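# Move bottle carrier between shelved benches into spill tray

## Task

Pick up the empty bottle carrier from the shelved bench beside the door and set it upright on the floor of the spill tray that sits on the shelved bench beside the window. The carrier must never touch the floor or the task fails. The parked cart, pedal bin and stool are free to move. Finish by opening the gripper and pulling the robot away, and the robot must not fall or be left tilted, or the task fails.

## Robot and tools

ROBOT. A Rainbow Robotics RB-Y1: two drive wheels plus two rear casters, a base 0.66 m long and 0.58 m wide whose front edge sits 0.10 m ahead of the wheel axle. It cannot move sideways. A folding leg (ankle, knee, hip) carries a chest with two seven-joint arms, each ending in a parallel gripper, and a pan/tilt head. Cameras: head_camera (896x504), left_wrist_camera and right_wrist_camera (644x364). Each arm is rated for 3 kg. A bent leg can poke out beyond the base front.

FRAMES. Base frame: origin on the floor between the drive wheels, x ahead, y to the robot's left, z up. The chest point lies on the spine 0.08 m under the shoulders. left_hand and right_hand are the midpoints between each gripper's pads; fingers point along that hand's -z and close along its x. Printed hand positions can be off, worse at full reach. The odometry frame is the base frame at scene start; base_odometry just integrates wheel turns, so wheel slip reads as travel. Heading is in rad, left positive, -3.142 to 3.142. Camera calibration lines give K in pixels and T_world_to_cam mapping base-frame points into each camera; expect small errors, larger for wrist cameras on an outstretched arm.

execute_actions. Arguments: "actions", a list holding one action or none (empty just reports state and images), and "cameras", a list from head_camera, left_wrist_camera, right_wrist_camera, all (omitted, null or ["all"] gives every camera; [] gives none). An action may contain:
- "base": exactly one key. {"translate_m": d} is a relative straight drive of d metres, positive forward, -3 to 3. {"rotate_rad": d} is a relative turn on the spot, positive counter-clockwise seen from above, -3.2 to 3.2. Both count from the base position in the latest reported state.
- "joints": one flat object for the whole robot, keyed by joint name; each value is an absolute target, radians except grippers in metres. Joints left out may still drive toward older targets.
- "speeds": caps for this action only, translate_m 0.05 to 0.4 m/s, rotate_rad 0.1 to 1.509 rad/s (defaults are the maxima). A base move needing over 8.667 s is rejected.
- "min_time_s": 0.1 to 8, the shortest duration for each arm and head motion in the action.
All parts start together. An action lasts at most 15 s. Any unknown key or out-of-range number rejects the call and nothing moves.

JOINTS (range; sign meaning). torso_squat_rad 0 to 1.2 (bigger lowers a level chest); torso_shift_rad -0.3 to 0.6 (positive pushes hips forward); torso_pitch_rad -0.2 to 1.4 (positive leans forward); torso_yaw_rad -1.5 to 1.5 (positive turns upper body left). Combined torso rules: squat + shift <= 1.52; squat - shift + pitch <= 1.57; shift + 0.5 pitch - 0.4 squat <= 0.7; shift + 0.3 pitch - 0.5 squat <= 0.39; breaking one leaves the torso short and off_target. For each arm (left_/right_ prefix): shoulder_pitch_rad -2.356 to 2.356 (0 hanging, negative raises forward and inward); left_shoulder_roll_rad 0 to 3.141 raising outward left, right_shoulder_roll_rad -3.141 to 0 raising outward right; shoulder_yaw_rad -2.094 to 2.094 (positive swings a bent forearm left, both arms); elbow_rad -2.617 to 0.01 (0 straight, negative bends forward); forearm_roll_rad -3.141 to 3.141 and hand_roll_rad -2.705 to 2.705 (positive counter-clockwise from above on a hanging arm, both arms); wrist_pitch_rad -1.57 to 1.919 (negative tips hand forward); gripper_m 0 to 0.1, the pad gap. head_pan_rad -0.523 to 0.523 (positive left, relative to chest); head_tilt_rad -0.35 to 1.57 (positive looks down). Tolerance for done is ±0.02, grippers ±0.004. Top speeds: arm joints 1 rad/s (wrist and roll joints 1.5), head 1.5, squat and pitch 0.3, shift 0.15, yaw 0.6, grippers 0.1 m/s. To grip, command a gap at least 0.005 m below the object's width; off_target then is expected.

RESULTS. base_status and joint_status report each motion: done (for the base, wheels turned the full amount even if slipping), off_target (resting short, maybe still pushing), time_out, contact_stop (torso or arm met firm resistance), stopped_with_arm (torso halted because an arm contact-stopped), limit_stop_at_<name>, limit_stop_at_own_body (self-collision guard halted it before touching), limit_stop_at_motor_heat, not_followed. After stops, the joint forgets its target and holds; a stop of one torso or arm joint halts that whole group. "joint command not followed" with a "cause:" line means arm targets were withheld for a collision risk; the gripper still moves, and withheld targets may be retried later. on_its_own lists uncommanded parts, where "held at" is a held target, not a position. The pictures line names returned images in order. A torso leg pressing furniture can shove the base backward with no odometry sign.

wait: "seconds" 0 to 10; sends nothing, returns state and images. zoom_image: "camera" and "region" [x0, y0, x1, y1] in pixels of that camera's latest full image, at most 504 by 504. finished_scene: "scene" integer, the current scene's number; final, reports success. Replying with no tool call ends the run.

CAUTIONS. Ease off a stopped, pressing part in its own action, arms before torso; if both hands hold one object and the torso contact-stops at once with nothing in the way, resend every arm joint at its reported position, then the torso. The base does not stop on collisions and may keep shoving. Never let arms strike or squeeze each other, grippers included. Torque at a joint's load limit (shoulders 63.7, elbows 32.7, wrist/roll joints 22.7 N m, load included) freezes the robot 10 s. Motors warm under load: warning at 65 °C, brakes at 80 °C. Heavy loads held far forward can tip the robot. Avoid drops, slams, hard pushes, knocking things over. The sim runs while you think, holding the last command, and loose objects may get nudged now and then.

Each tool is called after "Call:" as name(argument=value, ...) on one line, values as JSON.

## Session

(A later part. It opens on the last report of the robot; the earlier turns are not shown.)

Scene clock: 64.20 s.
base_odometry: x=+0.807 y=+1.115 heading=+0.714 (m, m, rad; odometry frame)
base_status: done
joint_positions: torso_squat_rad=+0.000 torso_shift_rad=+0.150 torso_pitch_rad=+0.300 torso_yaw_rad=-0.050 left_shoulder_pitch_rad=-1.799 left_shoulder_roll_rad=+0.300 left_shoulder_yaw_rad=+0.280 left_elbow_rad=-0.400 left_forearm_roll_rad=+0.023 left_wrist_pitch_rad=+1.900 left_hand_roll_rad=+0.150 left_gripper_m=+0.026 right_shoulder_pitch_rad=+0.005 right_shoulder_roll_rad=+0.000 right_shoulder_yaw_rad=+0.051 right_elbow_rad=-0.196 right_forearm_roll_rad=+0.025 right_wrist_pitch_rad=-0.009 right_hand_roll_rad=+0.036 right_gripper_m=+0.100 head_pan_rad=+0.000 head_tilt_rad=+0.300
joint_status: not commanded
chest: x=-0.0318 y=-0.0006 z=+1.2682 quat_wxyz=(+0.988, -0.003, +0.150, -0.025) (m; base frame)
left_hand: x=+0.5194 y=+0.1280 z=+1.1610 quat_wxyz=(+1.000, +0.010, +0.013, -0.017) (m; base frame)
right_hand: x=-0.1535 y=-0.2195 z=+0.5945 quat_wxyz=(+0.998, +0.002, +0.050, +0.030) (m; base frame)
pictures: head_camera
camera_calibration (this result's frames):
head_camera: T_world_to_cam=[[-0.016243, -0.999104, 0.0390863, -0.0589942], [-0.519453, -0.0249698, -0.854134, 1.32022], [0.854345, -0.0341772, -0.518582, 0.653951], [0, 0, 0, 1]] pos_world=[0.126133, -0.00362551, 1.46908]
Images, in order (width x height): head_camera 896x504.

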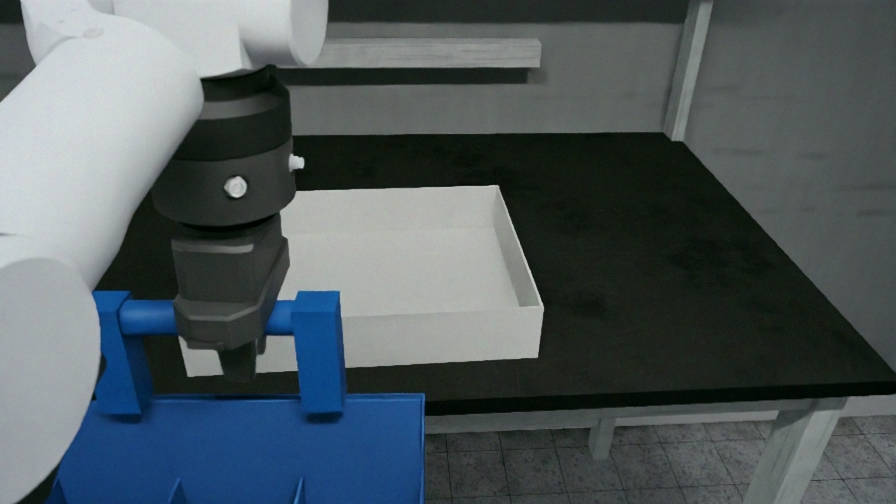

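Call:
execute_actions(actions=[{"base":{"translate_m":0.2},"joints":{"torso_yaw_rad":-0.12,"left_hand_roll_rad":0.27}}], cameras=["head_camera"])

Scene clock: 66.00 s.
base_odometry: x=+0.958 y=+1.246 heading=+0.715 (m, m, rad; odometry frame)
base_status: done
joint_positions: torso_squat_rad=+0.000 torso_shift_rad=+0.150 torso_pitch_rad=+0.300 torso_yaw_rad=-0.120 left_shoulder_pitch_rad=-1.799 left_shoulder_roll_rad=+0.300 left_shoulder_yaw_rad=+0.280 left_elbow_rad=-0.400 left_forearm_roll_rad=+0.023 left_wrist_pitch_rad=+1.900 left_hand_roll_rad=+0.270 left_gripper_m=+0.026 right_shoulder_pitch_rad=+0.005 right_shoulder_roll_rad=+0.000 right_shoulder_yaw_rad=+0.051 right_elbow_rad=-0.196 right_forearm_roll_rad=+0.025 right_wrist_pitch_rad=-0.009 right_hand_roll_rad=+0.036 right_gripper_m=+0.100 head_pan_rad=+0.000 head_tilt_rad=+0.300
joint_status: all done
chest: x=-0.0317 y=-0.0006 z=+1.2682 quat_wxyz=(+0.987, -0.008, +0.149, -0.059) (m; base frame)
left_hand: x=+0.5265 y=+0.0885 z=+1.1585 quat_wxyz=(+1.000, +0.000, +0.013, +0.009) (m; base frame)
right_hand: x=-0.1684 y=-0.2248 z=+0.5991 quat_wxyz=(+0.999, -0.007, +0.050, -0.004) (m; base frame)
pictures: head_camera
camera_calibration (this result's frames):
head_camera: T_world_to_cam=[[-0.0829893, -0.994756, 0.0597759, -0.0873417], [-0.520678, -0.00786219, -0.853717, 1.31967], [0.84971, -0.101973, -0.517295, 0.652089], [0, 0, 0, 1]] pos_world=[0.12579, -0.0100124, 1.46917]
Images, in order (width x height): head_camera 896x504.

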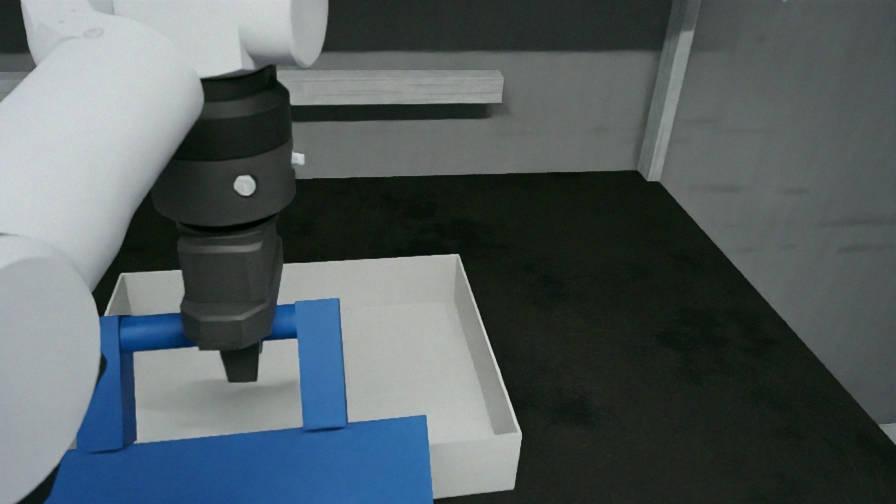

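Call:
execute_actions(actions=[{"base":{"translate_m":-0.12}}], cameras=[])

Call:
execute_actions(actions=[{"joints":{"left_shoulder_pitch_rad":-2.2,"left_elbow_rad":-0.2,"left_shoulder_roll_rad":0.4,"head_tilt_rad":0.1},"min_time_s":2}], cameras=["head_camera"])

Scene clock: 68.03 s.
base_odometry: x=+0.868 y=+1.167 heading=+0.713 (m, m, rad; odometry frame)
base_status: done
joint_positions: torso_squat_rad=+0.000 torso_shift_rad=+0.150 torso_pitch_rad=+0.300 torso_yaw_rad=-0.120 left_shoulder_pitch_rad=-1.799 left_shoulder_roll_rad=+0.300 left_shoulder_yaw_rad=+0.280 left_elbow_rad=-0.400 left_forearm_roll_rad=+0.023 left_wrist_pitch_rad=+1.900 left_hand_roll_rad=+0.270 left_gripper_m=+0.026 right_shoulder_pitch_rad=+0.005 right_shoulder_roll_rad=+0.000 right_shoulder_yaw_rad=+0.051 right_elbow_rad=-0.196 right_forearm_roll_rad=+0.025 right_wrist_pitch_rad=-0.009 right_hand_roll_rad=+0.036 right_gripper_m=+0.100 head_pan_rad=+0.000 head_tilt_rad=+0.300
joint_status: not commanded
chest: x=-0.0318 y=-0.0006 z=+1.2682 quat_wxyz=(+0.987, -0.008, +0.149, -0.059) (m; base frame)
left_hand: x=+0.5266 y=+0.0885 z=+1.1588 quat_wxyz=(+1.000, +0.000, +0.012, +0.009) (m; base frame)
right_hand: x=-0.1685 y=-0.2248 z=+0.5991 quat_wxyz=(+0.999, -0.007, +0.050, -0.004) (m; base frame)
pictures: none
No camera images: the call's "cameras" was empty. Leave "cameras" out to get every camera's image.

Scene clock: 70.33 s.
base_odometry: x=+0.868 y=+1.167 heading=+0.713 (m, m, rad; odometry frame)
base_status: not commanded
joint_positions: torso_squat_rad=+0.000 torso_shift_rad=+0.150 torso_pitch_rad=+0.300 torso_yaw_rad=-0.120 left_shoulder_pitch_rad=-2.199 left_shoulder_roll_rad=+0.400 left_shoulder_yaw_rad=+0.280 left_elbow_rad=-0.200 left_forearm_roll_rad=+0.023 left_wrist_pitch_rad=+1.900 left_hand_roll_rad=+0.270 left_gripper_m=+0.026 right_shoulder_pitch_rad=+0.005 right_shoulder_roll_rad=+0.000 right_shoulder_yaw_rad=+0.051 right_elbow_rad=-0.196 right_forearm_roll_rad=+0.025 right_wrist_pitch_rad=-0.009 right_hand_roll_rad=+0.036 right_gripper_m=+0.100 head_pan_rad=+0.000 head_tilt_rad=+0.100
joint_status: all done
chest: x=-0.0318 y=-0.0006 z=+1.2682 quat_wxyz=(+0.987, -0.008, +0.149, -0.059) (m; base frame)
left_hand: x=+0.5314 y=+0.0760 z=+1.3255 quat_wxyz=(+0.996, -0.026, -0.090, -0.001) (m; base frame)
right_hand: x=-0.1685 y=-0.2248 z=+0.5991 quat_wxyz=(+0.999, -0.007, +0.050, -0.004) (m; base frame)
pictures: head_camera
camera_calibration (this result's frames):
head_camera: T_world_to_cam=[[-0.0886402, -0.993901, 0.0656082, -0.0955568], [-0.341744, -0.0315236, -0.939264, 1.43522], [0.935604, -0.105678, -0.336865, 0.385958], [0, 0, 0, 1]] pos_world=[0.120902, -0.00894369, 1.48433]
Images, in order (width x height): head_camera 896x504.

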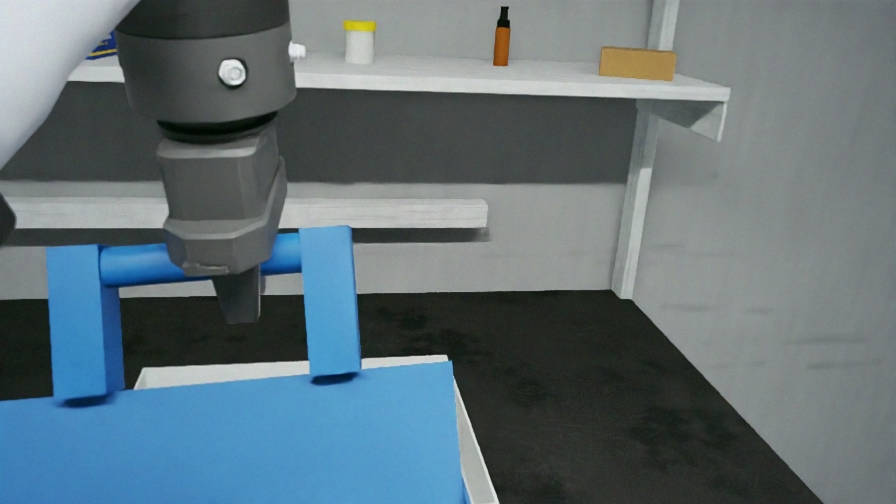

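Call:
execute_actions(actions=[{"base":{"translate_m":0.31},"speeds":{"translate_m":0.15},"joints":{"head_tilt_rad":0.5,"head_pan_rad":0.2}}], cameras=["head_camera","left_wrist_camera"])

Call:
execute_actions(actions=[{"joints":{"left_shoulder_pitch_rad":-2.0,"left_elbow_rad":-0.2,"left_shoulder_roll_rad":0.37},"min_time_s":2}], cameras=["head_camera","left_wrist_camera"])

Scene clock: 73.60 s.
base_odometry: x=+1.102 y=+1.370 heading=+0.714 (m, m, rad; odometry frame)
base_status: done
joint_positions: torso_squat_rad=+0.000 torso_shift_rad=+0.150 torso_pitch_rad=+0.300 torso_yaw_rad=-0.120 left_shoulder_pitch_rad=-2.199 left_shoulder_roll_rad=+0.400 left_shoulder_yaw_rad=+0.280 left_elbow_rad=-0.200 left_forearm_roll_rad=+0.023 left_wrist_pitch_rad=+1.900 left_hand_roll_rad=+0.270 left_gripper_m=+0.026 right_shoulder_pitch_rad=+0.005 right_shoulder_roll_rad=+0.000 right_shoulder_yaw_rad=+0.051 right_elbow_rad=-0.196 right_forearm_roll_rad=+0.025 right_wrist_pitch_rad=-0.009 right_hand_roll_rad=+0.036 right_gripper_m=+0.100 head_pan_rad=+0.200 head_tilt_rad=+0.500
joint_status: all done
chest: x=-0.0318 y=-0.0006 z=+1.2682 quat_wxyz=(+0.987, -0.008, +0.149, -0.059) (m; base frame)
left_hand: x=+0.5314 y=+0.0760 z=+1.3255 quat_wxyz=(+0.996, -0.026, -0.090, -0.001) (m; base frame)
right_hand: x=-0.1684 y=-0.2248 z=+0.5991 quat_wxyz=(+0.999, -0.007, +0.050, -0.004) (m; base frame)
pictures: head_camera, left_wrist_camera
camera_calibration (this result's frames):
head_camera: T_world_to_cam=[[0.112319, -0.993653, -0.00622547, -0.000882359], [-0.673078, -0.0714707, -0.73611, 1.15592], [0.730993, 0.0868697, -0.676833, 0.890333], [0, 0, 0, 1]] pos_world=[0.127296, 0.00439476, 1.45349]
left_wrist_camera: T_world_to_cam=[[0.984289, 0.0156397, 0.175872, -0.760637], [-0.111989, -0.71478, 0.690324, -0.775971], [0.136506, -0.699174, -0.701799, 0.998834], [0, 0, 0, 1]] pos_world=[0.525438, 0.155606, 1.37043]
Images, in order (width x height): head_camera 896x504, left_wrist_camera 644x364.

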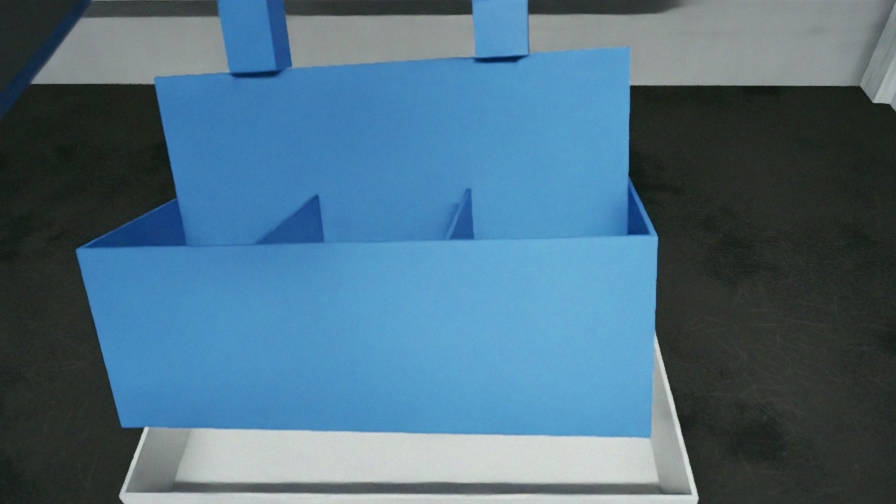

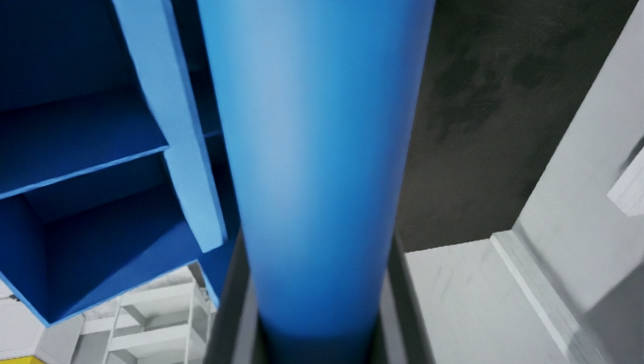

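Scene clock: 75.90 s.
base_odometry: x=+1.102 y=+1.370 heading=+0.714 (m, m, rad; odometry frame)
base_status: not commanded
joint_positions: torso_squat_rad=+0.000 torso_shift_rad=+0.150 torso_pitch_rad=+0.300 torso_yaw_rad=-0.120 left_shoulder_pitch_rad=-2.000 left_shoulder_roll_rad=+0.370 left_shoulder_yaw_rad=+0.280 left_elbow_rad=-0.200 left_forearm_roll_rad=+0.023 left_wrist_pitch_rad=+1.900 left_hand_roll_rad=+0.270 left_gripper_m=+0.026 right_shoulder_pitch_rad=+0.005 right_shoulder_roll_rad=+0.000 right_shoulder_yaw_rad=+0.051 right_elbow_rad=-0.196 right_forearm_roll_rad=+0.025 right_wrist_pitch_rad=-0.009 right_hand_roll_rad=+0.036 right_gripper_m=+0.100 head_pan_rad=+0.200 head_tilt_rad=+0.500
joint_status: all done
chest: x=-0.0318 y=-0.0006 z=+1.2682 quat_wxyz=(+0.987, -0.008, +0.149, -0.059) (m; base frame)
left_hand: x=+0.5231 y=+0.0952 z=+1.2201 quat_wxyz=(+1.000, +0.000, +0.006, +0.015) (m; base frame)
right_hand: x=-0.1684 y=-0.2248 z=+0.5991 quat_wxyz=(+0.999, -0.007, +0.050, -0.004) (m; base frame)
pictures: head_camera, left_wrist_camera
camera_calibration (this result's frames):
head_camera: T_world_to_cam=[[0.112319, -0.993653, -0.00622482, -0.000882433], [-0.673073, -0.0714706, -0.736115, 1.15592], [0.730998, 0.0868698, -0.676828, 0.890333], [0, 0, 0, 1]] pos_world=[0.127288, 0.00439468, 1.45349]
left_wrist_camera: T_world_to_cam=[[0.99898, 0.0426617, -0.0147881, -0.511821], [0.0417905, -0.749603, 0.660567, -0.731234], [0.0170957, -0.660512, -0.750621, 1.05775], [0, 0, 0, 1]] pos_world=[0.523775, 0.172354, 1.26943]
Images, in order (width x height): head_camera 896x504, left_wrist_camera 644x364.

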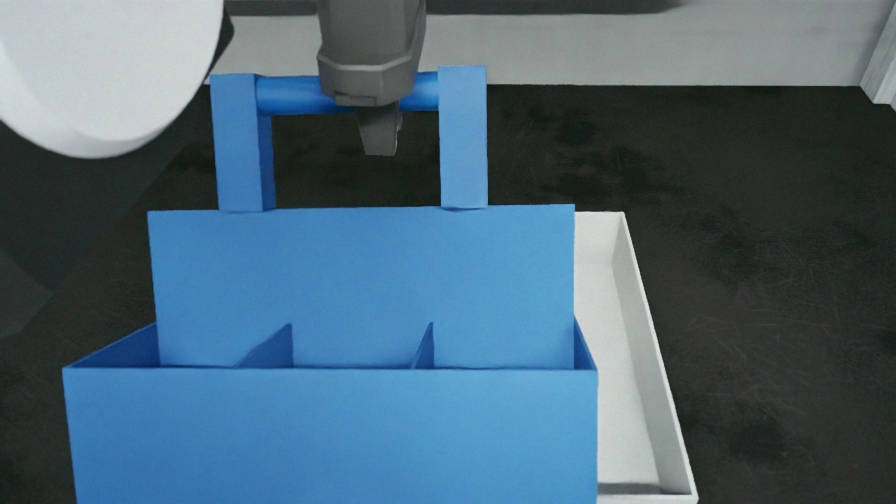

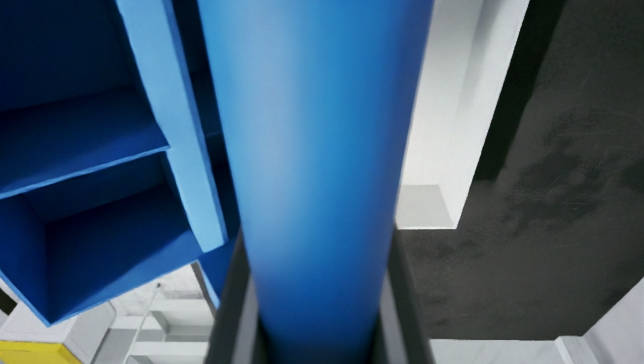

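Call:
execute_actions(actions=[{"joints":{"left_shoulder_pitch_rad":-2.1,"left_wrist_pitch_rad":1.4,"torso_yaw_rad":-0.19,"left_hand_roll_rad":0.32},"min_time_s":2}], cameras=["head_camera"])

Scene clock: 80.27 s.
base_odometry: x=+1.102 y=+1.370 heading=+0.714 (m, m, rad; odometry frame)
base_status: not commanded
joint_positions: torso_squat_rad=+0.000 torso_shift_rad=+0.150 torso_pitch_rad=+0.300 torso_yaw_rad=-0.190 left_shoulder_pitch_rad=-2.099 left_shoulder_roll_rad=+0.370 left_shoulder_yaw_rad=+0.280 left_elbow_rad=-0.200 left_forearm_roll_rad=+0.023 left_wrist_pitch_rad=+1.400 left_hand_roll_rad=+0.320 left_gripper_m=+0.026 right_shoulder_pitch_rad=+0.005 right_shoulder_roll_rad=+0.000 right_shoulder_yaw_rad=+0.051 right_elbow_rad=-0.196 right_forearm_roll_rad=+0.025 right_wrist_pitch_rad=-0.009 right_hand_roll_rad=+0.036 right_gripper_m=+0.100 head_pan_rad=+0.200 head_tilt_rad=+0.500
joint_status: all done
chest: x=-0.0318 y=-0.0005 z=+1.2682 quat_wxyz=(+0.984, -0.014, +0.149, -0.094) (m; base frame)
left_hand: x=+0.6335 y=+0.0059 z=+1.3064 quat_wxyz=(+0.957, -0.102, -0.272, -0.005) (m; base frame)
right_hand: x=-0.1836 y=-0.2290 z=+0.6038 quat_wxyz=(+0.998, -0.015, +0.050, -0.038) (m; base frame)
pictures: head_camera
camera_calibration (this result's frames):
head_camera: T_world_to_cam=[[0.0456984, -0.998851, 0.0144075, -0.0291657], [-0.676915, -0.0415696, -0.734887, 1.15426], [0.734641, 0.0238305, -0.678037, 0.891948], [0, 0, 0, 1]] pos_world=[0.127407, -0.00240576, 1.45344]
Images, in order (width x height): head_camera 896x504.

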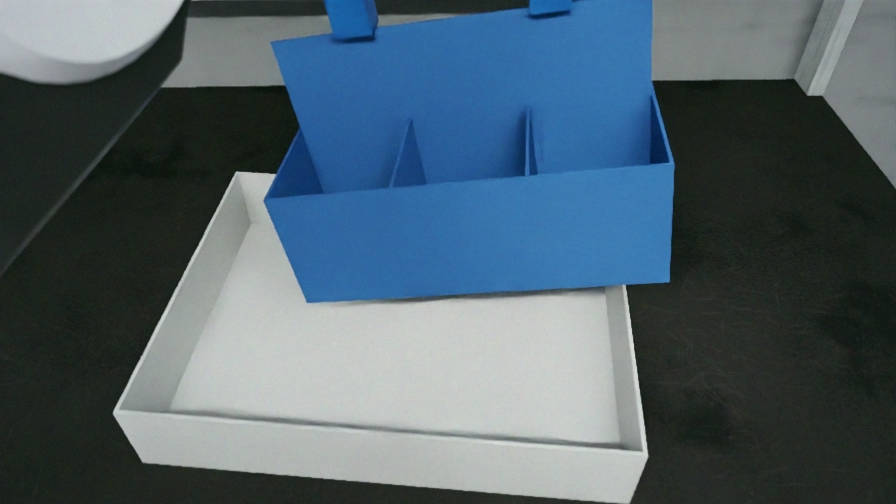

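Call:
execute_actions(actions=[{"base":{"translate_m":-0.06},"joints":{"left_shoulder_yaw_rad":0.08,"left_hand_roll_rad":0.15},"min_time_s":2}], cameras=["head_camera"])

Scene clock: 82.63 s.
base_odometry: x=+1.057 y=+1.331 heading=+0.714 (m, m, rad; odometry frame)
base_status: done
joint_positions: torso_squat_rad=+0.000 torso_shift_rad=+0.150 torso_pitch_rad=+0.300 torso_yaw_rad=-0.190 left_shoulder_pitch_rad=-2.099 left_shoulder_roll_rad=+0.370 left_shoulder_yaw_rad=+0.081 left_elbow_rad=-0.200 left_forearm_roll_rad=+0.023 left_wrist_pitch_rad=+1.400 left_hand_roll_rad=+0.150 left_gripper_m=+0.026 right_shoulder_pitch_rad=+0.005 right_shoulder_roll_rad=+0.000 right_shoulder_yaw_rad=+0.051 right_elbow_rad=-0.196 right_forearm_roll_rad=+0.025 right_wrist_pitch_rad=-0.009 right_hand_roll_rad=+0.036 right_gripper_m=+0.100 head_pan_rad=+0.200 head_tilt_rad=+0.500
joint_status: all done
chest: x=-0.0318 y=-0.0005 z=+1.2682 quat_wxyz=(+0.984, -0.014, +0.149, -0.094) (m; base frame)
left_hand: x=+0.6435 y=+0.0368 z=+1.3088 quat_wxyz=(+0.949, +0.018, -0.302, -0.093) (m; base frame)
right_hand: x=-0.1837 y=-0.2290 z=+0.6039 quat_wxyz=(+0.998, -0.015, +0.050, -0.038) (m; base frame)
pictures: head_camera
camera_calibration (this result's frames):
head_camera: T_world_to_cam=[[0.0456977, -0.998851, 0.01441, -0.0291683], [-0.676877, -0.0415697, -0.734922, 1.1543], [0.734676, 0.0238304, -0.677999, 0.891914], [0, 0, 0, 1]] pos_world=[0.127384, -0.0024056, 1.45346]
Images, in order (width x height): head_camera 896x504.

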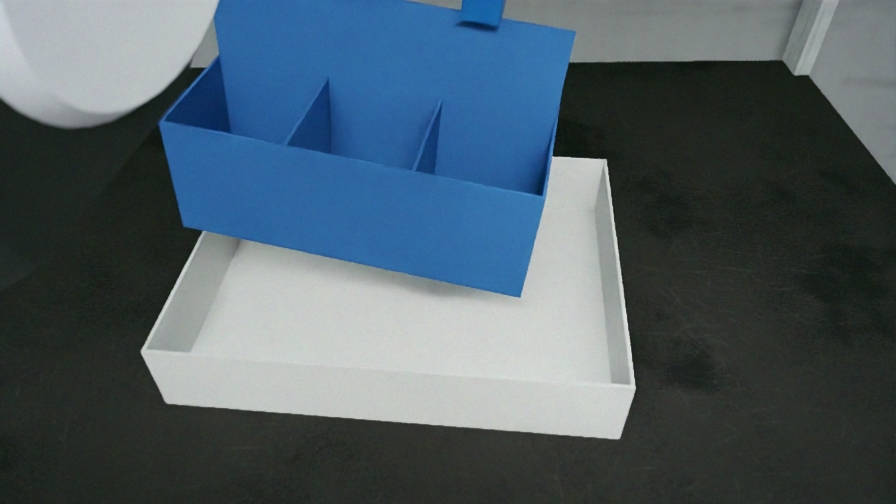

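Overshoot; go midway, then lower.

Call:
execute_actions(actions=[{"joints":{"left_shoulder_yaw_rad":0.17,"left_hand_roll_rad":0.22},"min_time_s":1.5}], cameras=[])

Call:
execute_actions(actions=[{"joints":{"torso_squat_rad":0.4}}], cameras=["head_camera"])

Scene clock: 84.50 s.
base_odometry: x=+1.057 y=+1.331 heading=+0.714 (m, m, rad; odometry frame)
base_status: not commanded
joint_positions: torso_squat_rad=+0.000 torso_shift_rad=+0.150 torso_pitch_rad=+0.300 torso_yaw_rad=-0.190 left_shoulder_pitch_rad=-2.099 left_shoulder_roll_rad=+0.370 left_shoulder_yaw_rad=+0.170 left_elbow_rad=-0.200 left_forearm_roll_rad=+0.023 left_wrist_pitch_rad=+1.400 left_hand_roll_rad=+0.220 left_gripper_m=+0.026 right_shoulder_pitch_rad=+0.005 right_shoulder_roll_rad=+0.000 right_shoulder_yaw_rad=+0.051 right_elbow_rad=-0.196 right_forearm_roll_rad=+0.025 right_wrist_pitch_rad=-0.009 right_hand_roll_rad=+0.036 right_gripper_m=+0.100 head_pan_rad=+0.200 head_tilt_rad=+0.500
joint_status: all done
chest: x=-0.0318 y=-0.0005 z=+1.2682 quat_wxyz=(+0.984, -0.014, +0.149, -0.094) (m; base frame)
left_hand: x=+0.6392 y=+0.0230 z=+1.3070 quat_wxyz=(+0.954, -0.036, -0.291, -0.057) (m; base frame)
right_hand: x=-0.1837 y=-0.2290 z=+0.6039 quat_wxyz=(+0.998, -0.015, +0.050, -0.038) (m; base frame)
pictures: none
No camera images: the call's "cameras" was empty. Leave "cameras" out to get every camera's image.

Scene clock: 86.63 s.
base_odometry: x=+1.057 y=+1.331 heading=+0.714 (m, m, rad; odometry frame)
base_status: not commanded
joint_positions: torso_squat_rad=+0.400 torso_shift_rad=+0.150 torso_pitch_rad=+0.300 torso_yaw_rad=-0.190 left_shoulder_pitch_rad=-2.099 left_shoulder_roll_rad=+0.370 left_shoulder_yaw_rad=+0.170 left_elbow_rad=-0.200 left_forearm_roll_rad=+0.023 left_wrist_pitch_rad=+1.400 left_hand_roll_rad=+0.220 left_gripper_m=+0.026 right_shoulder_pitch_rad=+0.005 right_shoulder_roll_rad=+0.000 right_shoulder_yaw_rad=+0.051 right_elbow_rad=-0.196 right_forearm_roll_rad=+0.025 right_wrist_pitch_rad=-0.009 right_hand_roll_rad=+0.036 right_gripper_m=+0.100 head_pan_rad=+0.200 head_tilt_rad=+0.500
joint_status: all done
chest: x=-0.0401 y=-0.0005 z=+1.2136 quat_wxyz=(+0.984, -0.014, +0.149, -0.094) (m; base frame)
left_hand: x=+0.6309 y=+0.0230 z=+1.2525 quat_wxyz=(+0.954, -0.036, -0.291, -0.057) (m; base frame)
right_hand: x=-0.1919 y=-0.2290 z=+0.5492 quat_wxyz=(+0.998, -0.015, +0.050, -0.038) (m; base frame)
pictures: head_camera
camera_calibration (this result's frames):
head_camera: T_world_to_cam=[[0.0456959, -0.998851, 0.0144152, -0.0279936], [-0.67679, -0.0415695, -0.735002, 1.10863], [0.734757, 0.0238305, -0.677912, 0.86091], [0, 0, 0, 1]] pos_world=[0.119032, -0.00239203, 1.39887]
Images, in order (width x height): head_camera 896x504.

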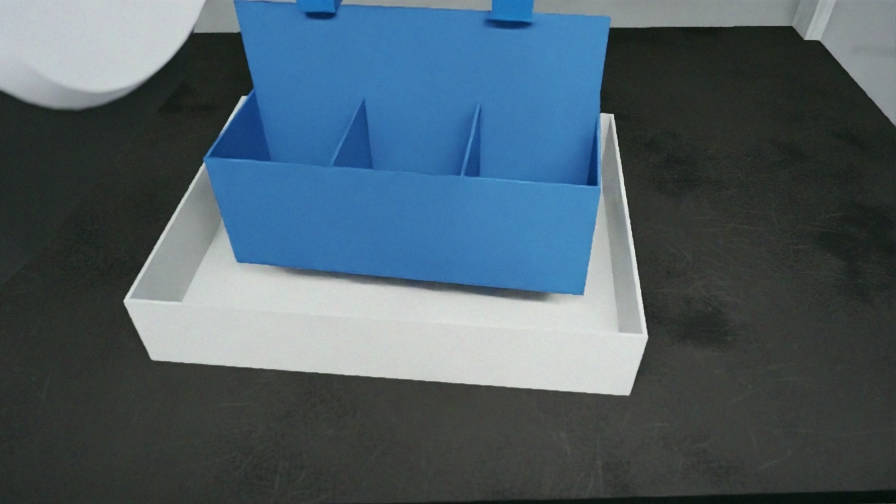

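Call:
execute_actions(actions=[{"base":{"translate_m":-0.03},"joints":{"torso_squat_rad":0.52}}], cameras=["head_camera"])

Call:
execute_actions(actions=[{"joints":{"left_gripper_m":0.1}}], cameras=[])

Call:
execute_actions(actions=[{"joints":{"torso_squat_rad":0.1}}], cameras=[])

Call:
execute_actions(actions=[{"base":{"translate_m":-0.5},"joints":{"head_tilt_rad":0.2}}], cameras=["head_camera"])

Scene clock: 87.97 s.
base_odometry: x=+1.034 y=+1.311 heading=+0.713 (m, m, rad; odometry frame)
base_status: done
joint_positions: torso_squat_rad=+0.520 torso_shift_rad=+0.150 torso_pitch_rad=+0.300 torso_yaw_rad=-0.190 left_shoulder_pitch_rad=-2.099 left_shoulder_roll_rad=+0.370 left_shoulder_yaw_rad=+0.170 left_elbow_rad=-0.200 left_forearm_roll_rad=+0.023 left_wrist_pitch_rad=+1.400 left_hand_roll_rad=+0.220 left_gripper_m=+0.026 right_shoulder_pitch_rad=+0.005 right_shoulder_roll_rad=+0.000 right_shoulder_yaw_rad=+0.051 right_elbow_rad=-0.196 right_forearm_roll_rad=+0.025 right_wrist_pitch_rad=-0.009 right_hand_roll_rad=+0.036 right_gripper_m=+0.100 head_pan_rad=+0.200 head_tilt_rad=+0.500
joint_status: all done
chest: x=-0.0457 y=-0.0005 z=+1.1768 quat_wxyz=(+0.984, -0.014, +0.149, -0.094) (m; base frame)
left_hand: x=+0.6253 y=+0.0230 z=+1.2157 quat_wxyz=(+0.954, -0.036, -0.291, -0.057) (m; base frame)
right_hand: x=-0.1975 y=-0.2290 z=+0.5124 quat_wxyz=(+0.998, -0.015, +0.050, -0.038) (m; base frame)
pictures: head_camera
camera_calibration (this result's frames):
head_camera: T_world_to_cam=[[0.0456959, -0.998851, 0.0144158, -0.0271987], [-0.676783, -0.0415697, -0.735008, 1.07778], [0.734763, 0.0238305, -0.677905, 0.840025], [0, 0, 0, 1]] pos_world=[0.113447, -0.00238262, 1.36203]
Images, in order (width x height): head_camera 896x504.

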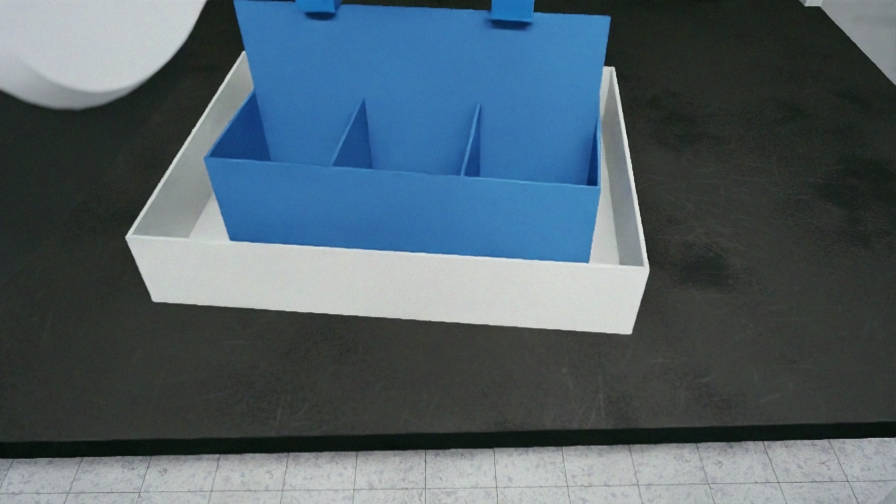

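Scene clock: 89.43 s.
base_odometry: x=+1.034 y=+1.311 heading=+0.713 (m, m, rad; odometry frame)
base_status: not commanded
joint_positions: torso_squat_rad=+0.520 torso_shift_rad=+0.150 torso_pitch_rad=+0.300 torso_yaw_rad=-0.190 left_shoulder_pitch_rad=-2.099 left_shoulder_roll_rad=+0.370 left_shoulder_yaw_rad=+0.170 left_elbow_rad=-0.200 left_forearm_roll_rad=+0.023 left_wrist_pitch_rad=+1.400 left_hand_roll_rad=+0.220 left_gripper_m=+0.100 right_shoulder_pitch_rad=+0.005 right_shoulder_roll_rad=+0.000 right_shoulder_yaw_rad=+0.051 right_elbow_rad=-0.196 right_forearm_roll_rad=+0.025 right_wrist_pitch_rad=-0.009 right_hand_roll_rad=+0.036 right_gripper_m=+0.100 head_pan_rad=+0.200 head_tilt_rad=+0.500
joint_status: all done
chest: x=-0.0457 y=-0.0005 z=+1.1768 quat_wxyz=(+0.984, -0.014, +0.149, -0.094) (m; base frame)
left_hand: x=+0.6253 y=+0.0229 z=+1.2159 quat_wxyz=(+0.954, -0.036, -0.291, -0.057) (m; base frame)
right_hand: x=-0.1975 y=-0.2290 z=+0.5124 quat_wxyz=(+0.998, -0.015, +0.050, -0.038) (m; base frame)
pictures: none
No camera images: the call's "cameras" was empty. Leave "cameras" out to get every camera's image.

Scene clock: 91.63 s.
base_odometry: x=+1.034 y=+1.311 heading=+0.713 (m, m, rad; odometry frame)
base_status: not commanded
joint_positions: torso_squat_rad=+0.100 torso_shift_rad=+0.150 torso_pitch_rad=+0.300 torso_yaw_rad=-0.190 left_shoulder_pitch_rad=-2.100 left_shoulder_roll_rad=+0.370 left_shoulder_yaw_rad=+0.170 left_elbow_rad=-0.200 left_forearm_roll_rad=+0.023 left_wrist_pitch_rad=+1.400 left_hand_roll_rad=+0.220 left_gripper_m=+0.100 right_shoulder_pitch_rad=+0.005 right_shoulder_roll_rad=+0.000 right_shoulder_yaw_rad=+0.051 right_elbow_rad=-0.196 right_forearm_roll_rad=+0.025 right_wrist_pitch_rad=-0.009 right_hand_roll_rad=+0.036 right_gripper_m=+0.100 head_pan_rad=+0.200 head_tilt_rad=+0.500
joint_status: all done
chest: x=-0.0323 y=-0.0005 z=+1.2648 quat_wxyz=(+0.984, -0.014, +0.149, -0.094) (m; base frame)
left_hand: x=+0.6387 y=+0.0229 z=+1.3038 quat_wxyz=(+0.954, -0.036, -0.291, -0.057) (m; base frame)
right_hand: x=-0.1842 y=-0.2290 z=+0.6004 quat_wxyz=(+0.998, -0.015, +0.050, -0.038) (m; base frame)
pictures: none
No camera images: the call's "cameras" was empty. Leave "cameras" out to get every camera's image.

Scene clock: 94.47 s.
base_odometry: x=+0.656 y=+0.984 heading=+0.714 (m, m, rad; odometry frame)
base_status: done
joint_positions: torso_squat_rad=+0.100 torso_shift_rad=+0.150 torso_pitch_rad=+0.300 torso_yaw_rad=-0.190 left_shoulder_pitch_rad=-2.100 left_shoulder_roll_rad=+0.370 left_shoulder_yaw_rad=+0.170 left_elbow_rad=-0.200 left_forearm_roll_rad=+0.023 left_wrist_pitch_rad=+1.400 left_hand_roll_rad=+0.220 left_gripper_m=+0.100 right_shoulder_pitch_rad=+0.005 right_shoulder_roll_rad=+0.000 right_shoulder_yaw_rad=+0.051 right_elbow_rad=-0.196 right_forearm_roll_rad=+0.025 right_wrist_pitch_rad=-0.009 right_hand_roll_rad=+0.036 right_gripper_m=+0.100 head_pan_rad=+0.200 head_tilt_rad=+0.200
joint_status: all done
chest: x=-0.0325 y=-0.0005 z=+1.2648 quat_wxyz=(+0.984, -0.014, +0.149, -0.094) (m; base frame)
left_hand: x=+0.6385 y=+0.0228 z=+1.3043 quat_wxyz=(+0.954, -0.036, -0.291, -0.057) (m; base frame)
right_hand: x=-0.1842 y=-0.2290 z=+0.6004 quat_wxyz=(+0.998, -0.015, +0.050, -0.038) (m; base frame)
pictures: head_camera
camera_calibration (this result's frames):
head_camera: T_world_to_cam=[[0.0385883, -0.998958, 0.0243724, -0.0431895], [-0.429281, -0.0385977, -0.902346, 1.3823], [0.902346, 0.0243574, -0.430323, 0.523235], [0, 0, 0, 1]] pos_world=[0.122921, -0.00253557, 1.47352]
Images, in order (width x height): head_camera 896x504.

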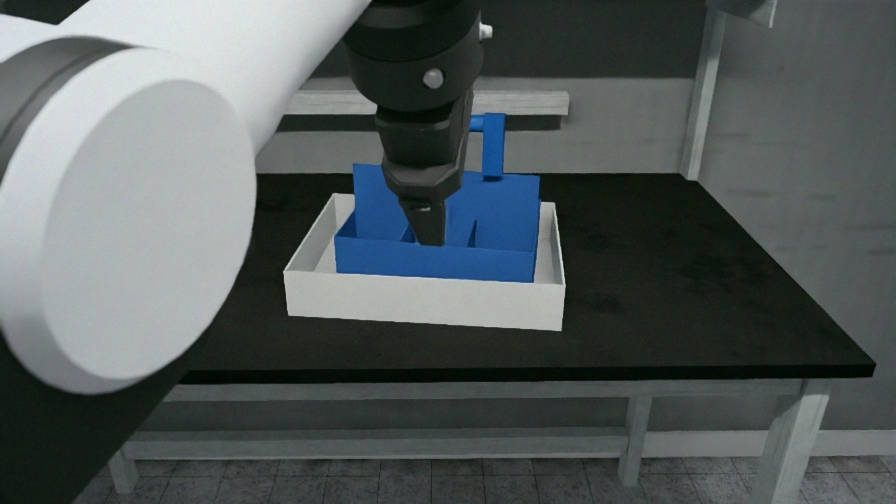

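Call:
finished_scene(scene=1)

The scene is finished: the task was done.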